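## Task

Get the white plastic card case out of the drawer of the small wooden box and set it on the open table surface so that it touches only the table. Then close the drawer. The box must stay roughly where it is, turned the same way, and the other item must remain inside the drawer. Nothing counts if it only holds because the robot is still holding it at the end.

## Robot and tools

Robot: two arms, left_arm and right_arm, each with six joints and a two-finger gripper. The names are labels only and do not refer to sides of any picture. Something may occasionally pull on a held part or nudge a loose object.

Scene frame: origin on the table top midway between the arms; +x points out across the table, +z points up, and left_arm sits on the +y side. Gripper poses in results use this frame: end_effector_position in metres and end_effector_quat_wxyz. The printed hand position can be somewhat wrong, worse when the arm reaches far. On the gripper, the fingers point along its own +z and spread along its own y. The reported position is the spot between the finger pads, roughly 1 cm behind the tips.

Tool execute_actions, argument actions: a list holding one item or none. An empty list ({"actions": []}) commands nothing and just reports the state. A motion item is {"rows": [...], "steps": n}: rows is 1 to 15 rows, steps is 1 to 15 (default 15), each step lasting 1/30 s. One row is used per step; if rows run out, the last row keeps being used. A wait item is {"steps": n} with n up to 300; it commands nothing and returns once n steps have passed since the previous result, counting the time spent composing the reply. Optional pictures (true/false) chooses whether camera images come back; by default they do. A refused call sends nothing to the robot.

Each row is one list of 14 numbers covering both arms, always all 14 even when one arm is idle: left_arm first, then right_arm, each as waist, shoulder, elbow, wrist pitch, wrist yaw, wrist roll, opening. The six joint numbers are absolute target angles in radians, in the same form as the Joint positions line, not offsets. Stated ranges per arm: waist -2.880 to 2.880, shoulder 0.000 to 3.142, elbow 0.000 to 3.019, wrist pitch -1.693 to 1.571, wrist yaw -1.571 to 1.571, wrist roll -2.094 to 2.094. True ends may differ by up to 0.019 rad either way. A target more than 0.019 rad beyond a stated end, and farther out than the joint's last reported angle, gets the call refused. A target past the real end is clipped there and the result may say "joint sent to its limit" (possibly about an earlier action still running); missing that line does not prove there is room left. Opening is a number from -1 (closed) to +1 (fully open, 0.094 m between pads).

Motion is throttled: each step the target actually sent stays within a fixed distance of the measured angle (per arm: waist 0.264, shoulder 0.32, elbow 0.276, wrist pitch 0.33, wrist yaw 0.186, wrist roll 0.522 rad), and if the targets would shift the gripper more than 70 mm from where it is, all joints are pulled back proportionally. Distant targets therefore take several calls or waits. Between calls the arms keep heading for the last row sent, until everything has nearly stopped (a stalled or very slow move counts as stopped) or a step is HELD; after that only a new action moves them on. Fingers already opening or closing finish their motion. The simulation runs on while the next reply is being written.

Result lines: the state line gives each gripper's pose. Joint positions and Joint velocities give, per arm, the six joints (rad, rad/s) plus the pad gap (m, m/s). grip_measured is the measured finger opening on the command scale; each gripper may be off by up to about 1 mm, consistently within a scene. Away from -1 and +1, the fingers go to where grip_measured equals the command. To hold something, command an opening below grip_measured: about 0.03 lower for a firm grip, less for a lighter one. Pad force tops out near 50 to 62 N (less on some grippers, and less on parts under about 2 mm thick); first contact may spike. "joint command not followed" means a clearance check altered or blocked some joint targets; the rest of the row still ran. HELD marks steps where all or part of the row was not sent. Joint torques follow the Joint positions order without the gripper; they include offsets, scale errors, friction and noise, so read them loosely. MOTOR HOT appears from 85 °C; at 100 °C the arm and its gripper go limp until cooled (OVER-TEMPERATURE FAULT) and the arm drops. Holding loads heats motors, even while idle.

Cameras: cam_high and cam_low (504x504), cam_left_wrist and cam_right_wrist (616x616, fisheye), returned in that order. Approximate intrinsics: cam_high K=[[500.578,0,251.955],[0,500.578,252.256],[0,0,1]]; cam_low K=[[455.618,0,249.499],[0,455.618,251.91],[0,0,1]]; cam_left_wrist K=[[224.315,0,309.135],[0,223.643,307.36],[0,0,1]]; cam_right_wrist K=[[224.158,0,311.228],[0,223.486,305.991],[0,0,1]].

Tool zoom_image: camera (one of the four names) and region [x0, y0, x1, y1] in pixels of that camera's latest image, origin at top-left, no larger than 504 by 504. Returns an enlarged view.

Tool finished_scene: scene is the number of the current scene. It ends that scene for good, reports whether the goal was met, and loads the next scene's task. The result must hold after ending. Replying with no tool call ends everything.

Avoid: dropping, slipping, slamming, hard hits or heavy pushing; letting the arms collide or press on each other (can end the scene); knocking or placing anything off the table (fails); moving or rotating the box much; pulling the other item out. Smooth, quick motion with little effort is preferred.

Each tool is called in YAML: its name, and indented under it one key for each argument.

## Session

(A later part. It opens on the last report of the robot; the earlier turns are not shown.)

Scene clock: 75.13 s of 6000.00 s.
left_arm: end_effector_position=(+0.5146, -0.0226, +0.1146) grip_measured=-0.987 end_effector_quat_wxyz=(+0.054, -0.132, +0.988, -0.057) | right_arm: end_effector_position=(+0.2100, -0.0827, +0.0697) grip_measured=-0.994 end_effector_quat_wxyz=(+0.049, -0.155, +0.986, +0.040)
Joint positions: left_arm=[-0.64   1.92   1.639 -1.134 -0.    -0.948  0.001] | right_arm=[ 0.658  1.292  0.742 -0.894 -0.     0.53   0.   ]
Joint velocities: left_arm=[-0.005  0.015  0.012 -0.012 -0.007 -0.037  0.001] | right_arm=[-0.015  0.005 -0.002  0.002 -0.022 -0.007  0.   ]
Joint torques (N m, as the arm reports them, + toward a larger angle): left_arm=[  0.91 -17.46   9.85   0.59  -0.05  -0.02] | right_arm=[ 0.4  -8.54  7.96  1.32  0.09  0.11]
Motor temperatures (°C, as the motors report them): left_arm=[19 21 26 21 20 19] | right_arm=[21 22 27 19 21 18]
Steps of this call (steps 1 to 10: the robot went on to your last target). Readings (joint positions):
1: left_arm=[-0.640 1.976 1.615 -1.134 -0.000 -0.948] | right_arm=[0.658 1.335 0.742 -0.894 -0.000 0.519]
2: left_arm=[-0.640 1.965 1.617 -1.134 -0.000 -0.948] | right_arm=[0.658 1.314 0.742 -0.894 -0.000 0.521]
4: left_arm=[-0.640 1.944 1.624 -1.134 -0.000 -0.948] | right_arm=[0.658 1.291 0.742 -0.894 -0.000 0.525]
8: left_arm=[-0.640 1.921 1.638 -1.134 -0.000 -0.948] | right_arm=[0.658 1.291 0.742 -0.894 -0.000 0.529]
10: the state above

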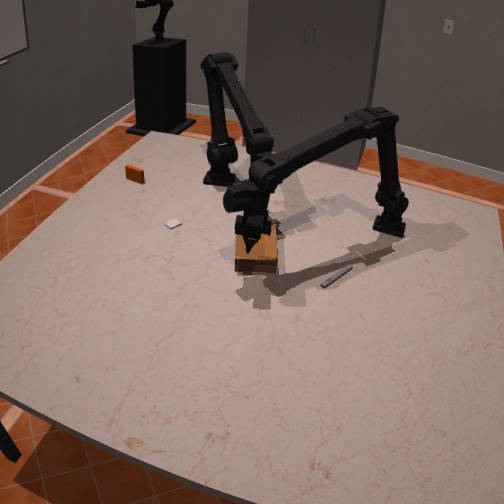

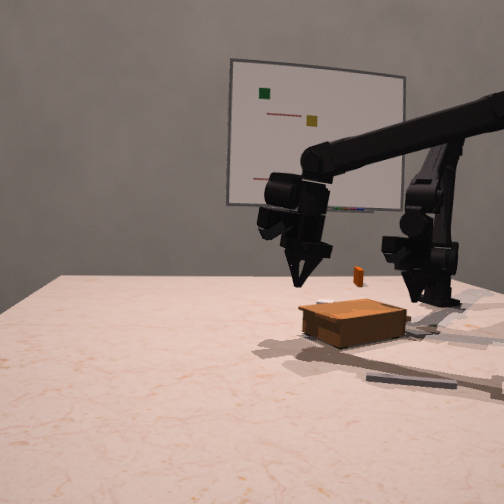

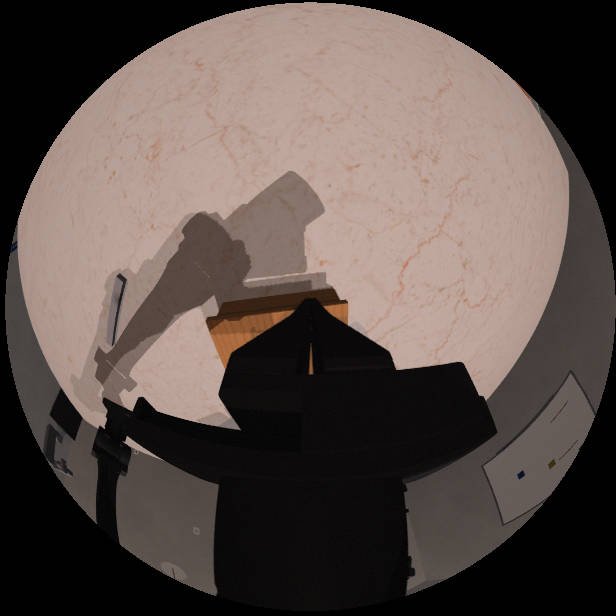

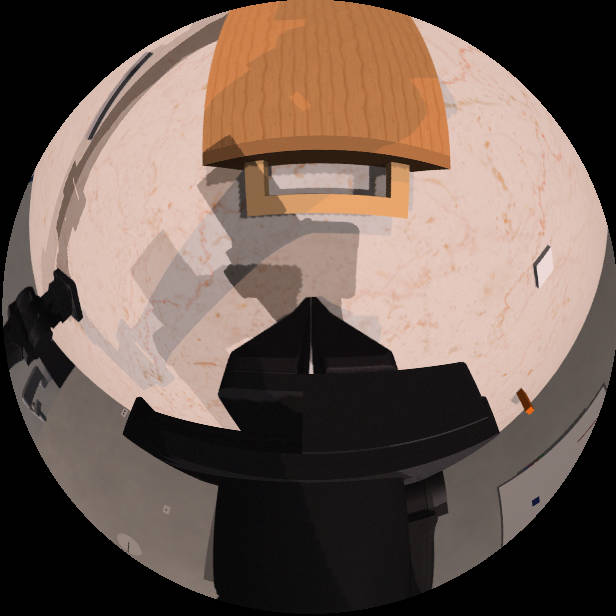

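zoom_image:
  camera: "cam_low"
  region: [340,285,450,355]

Region (340, 285, 450, 355) of cam_low's 504x504 image, scaled by 4.582, with more detail than that image has; it fills the top 321 rows of this view, and the rest is white.

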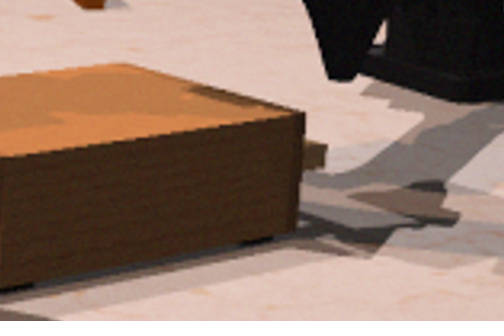

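finished_scene:
  scene: 2

The scene is finished: the task was done.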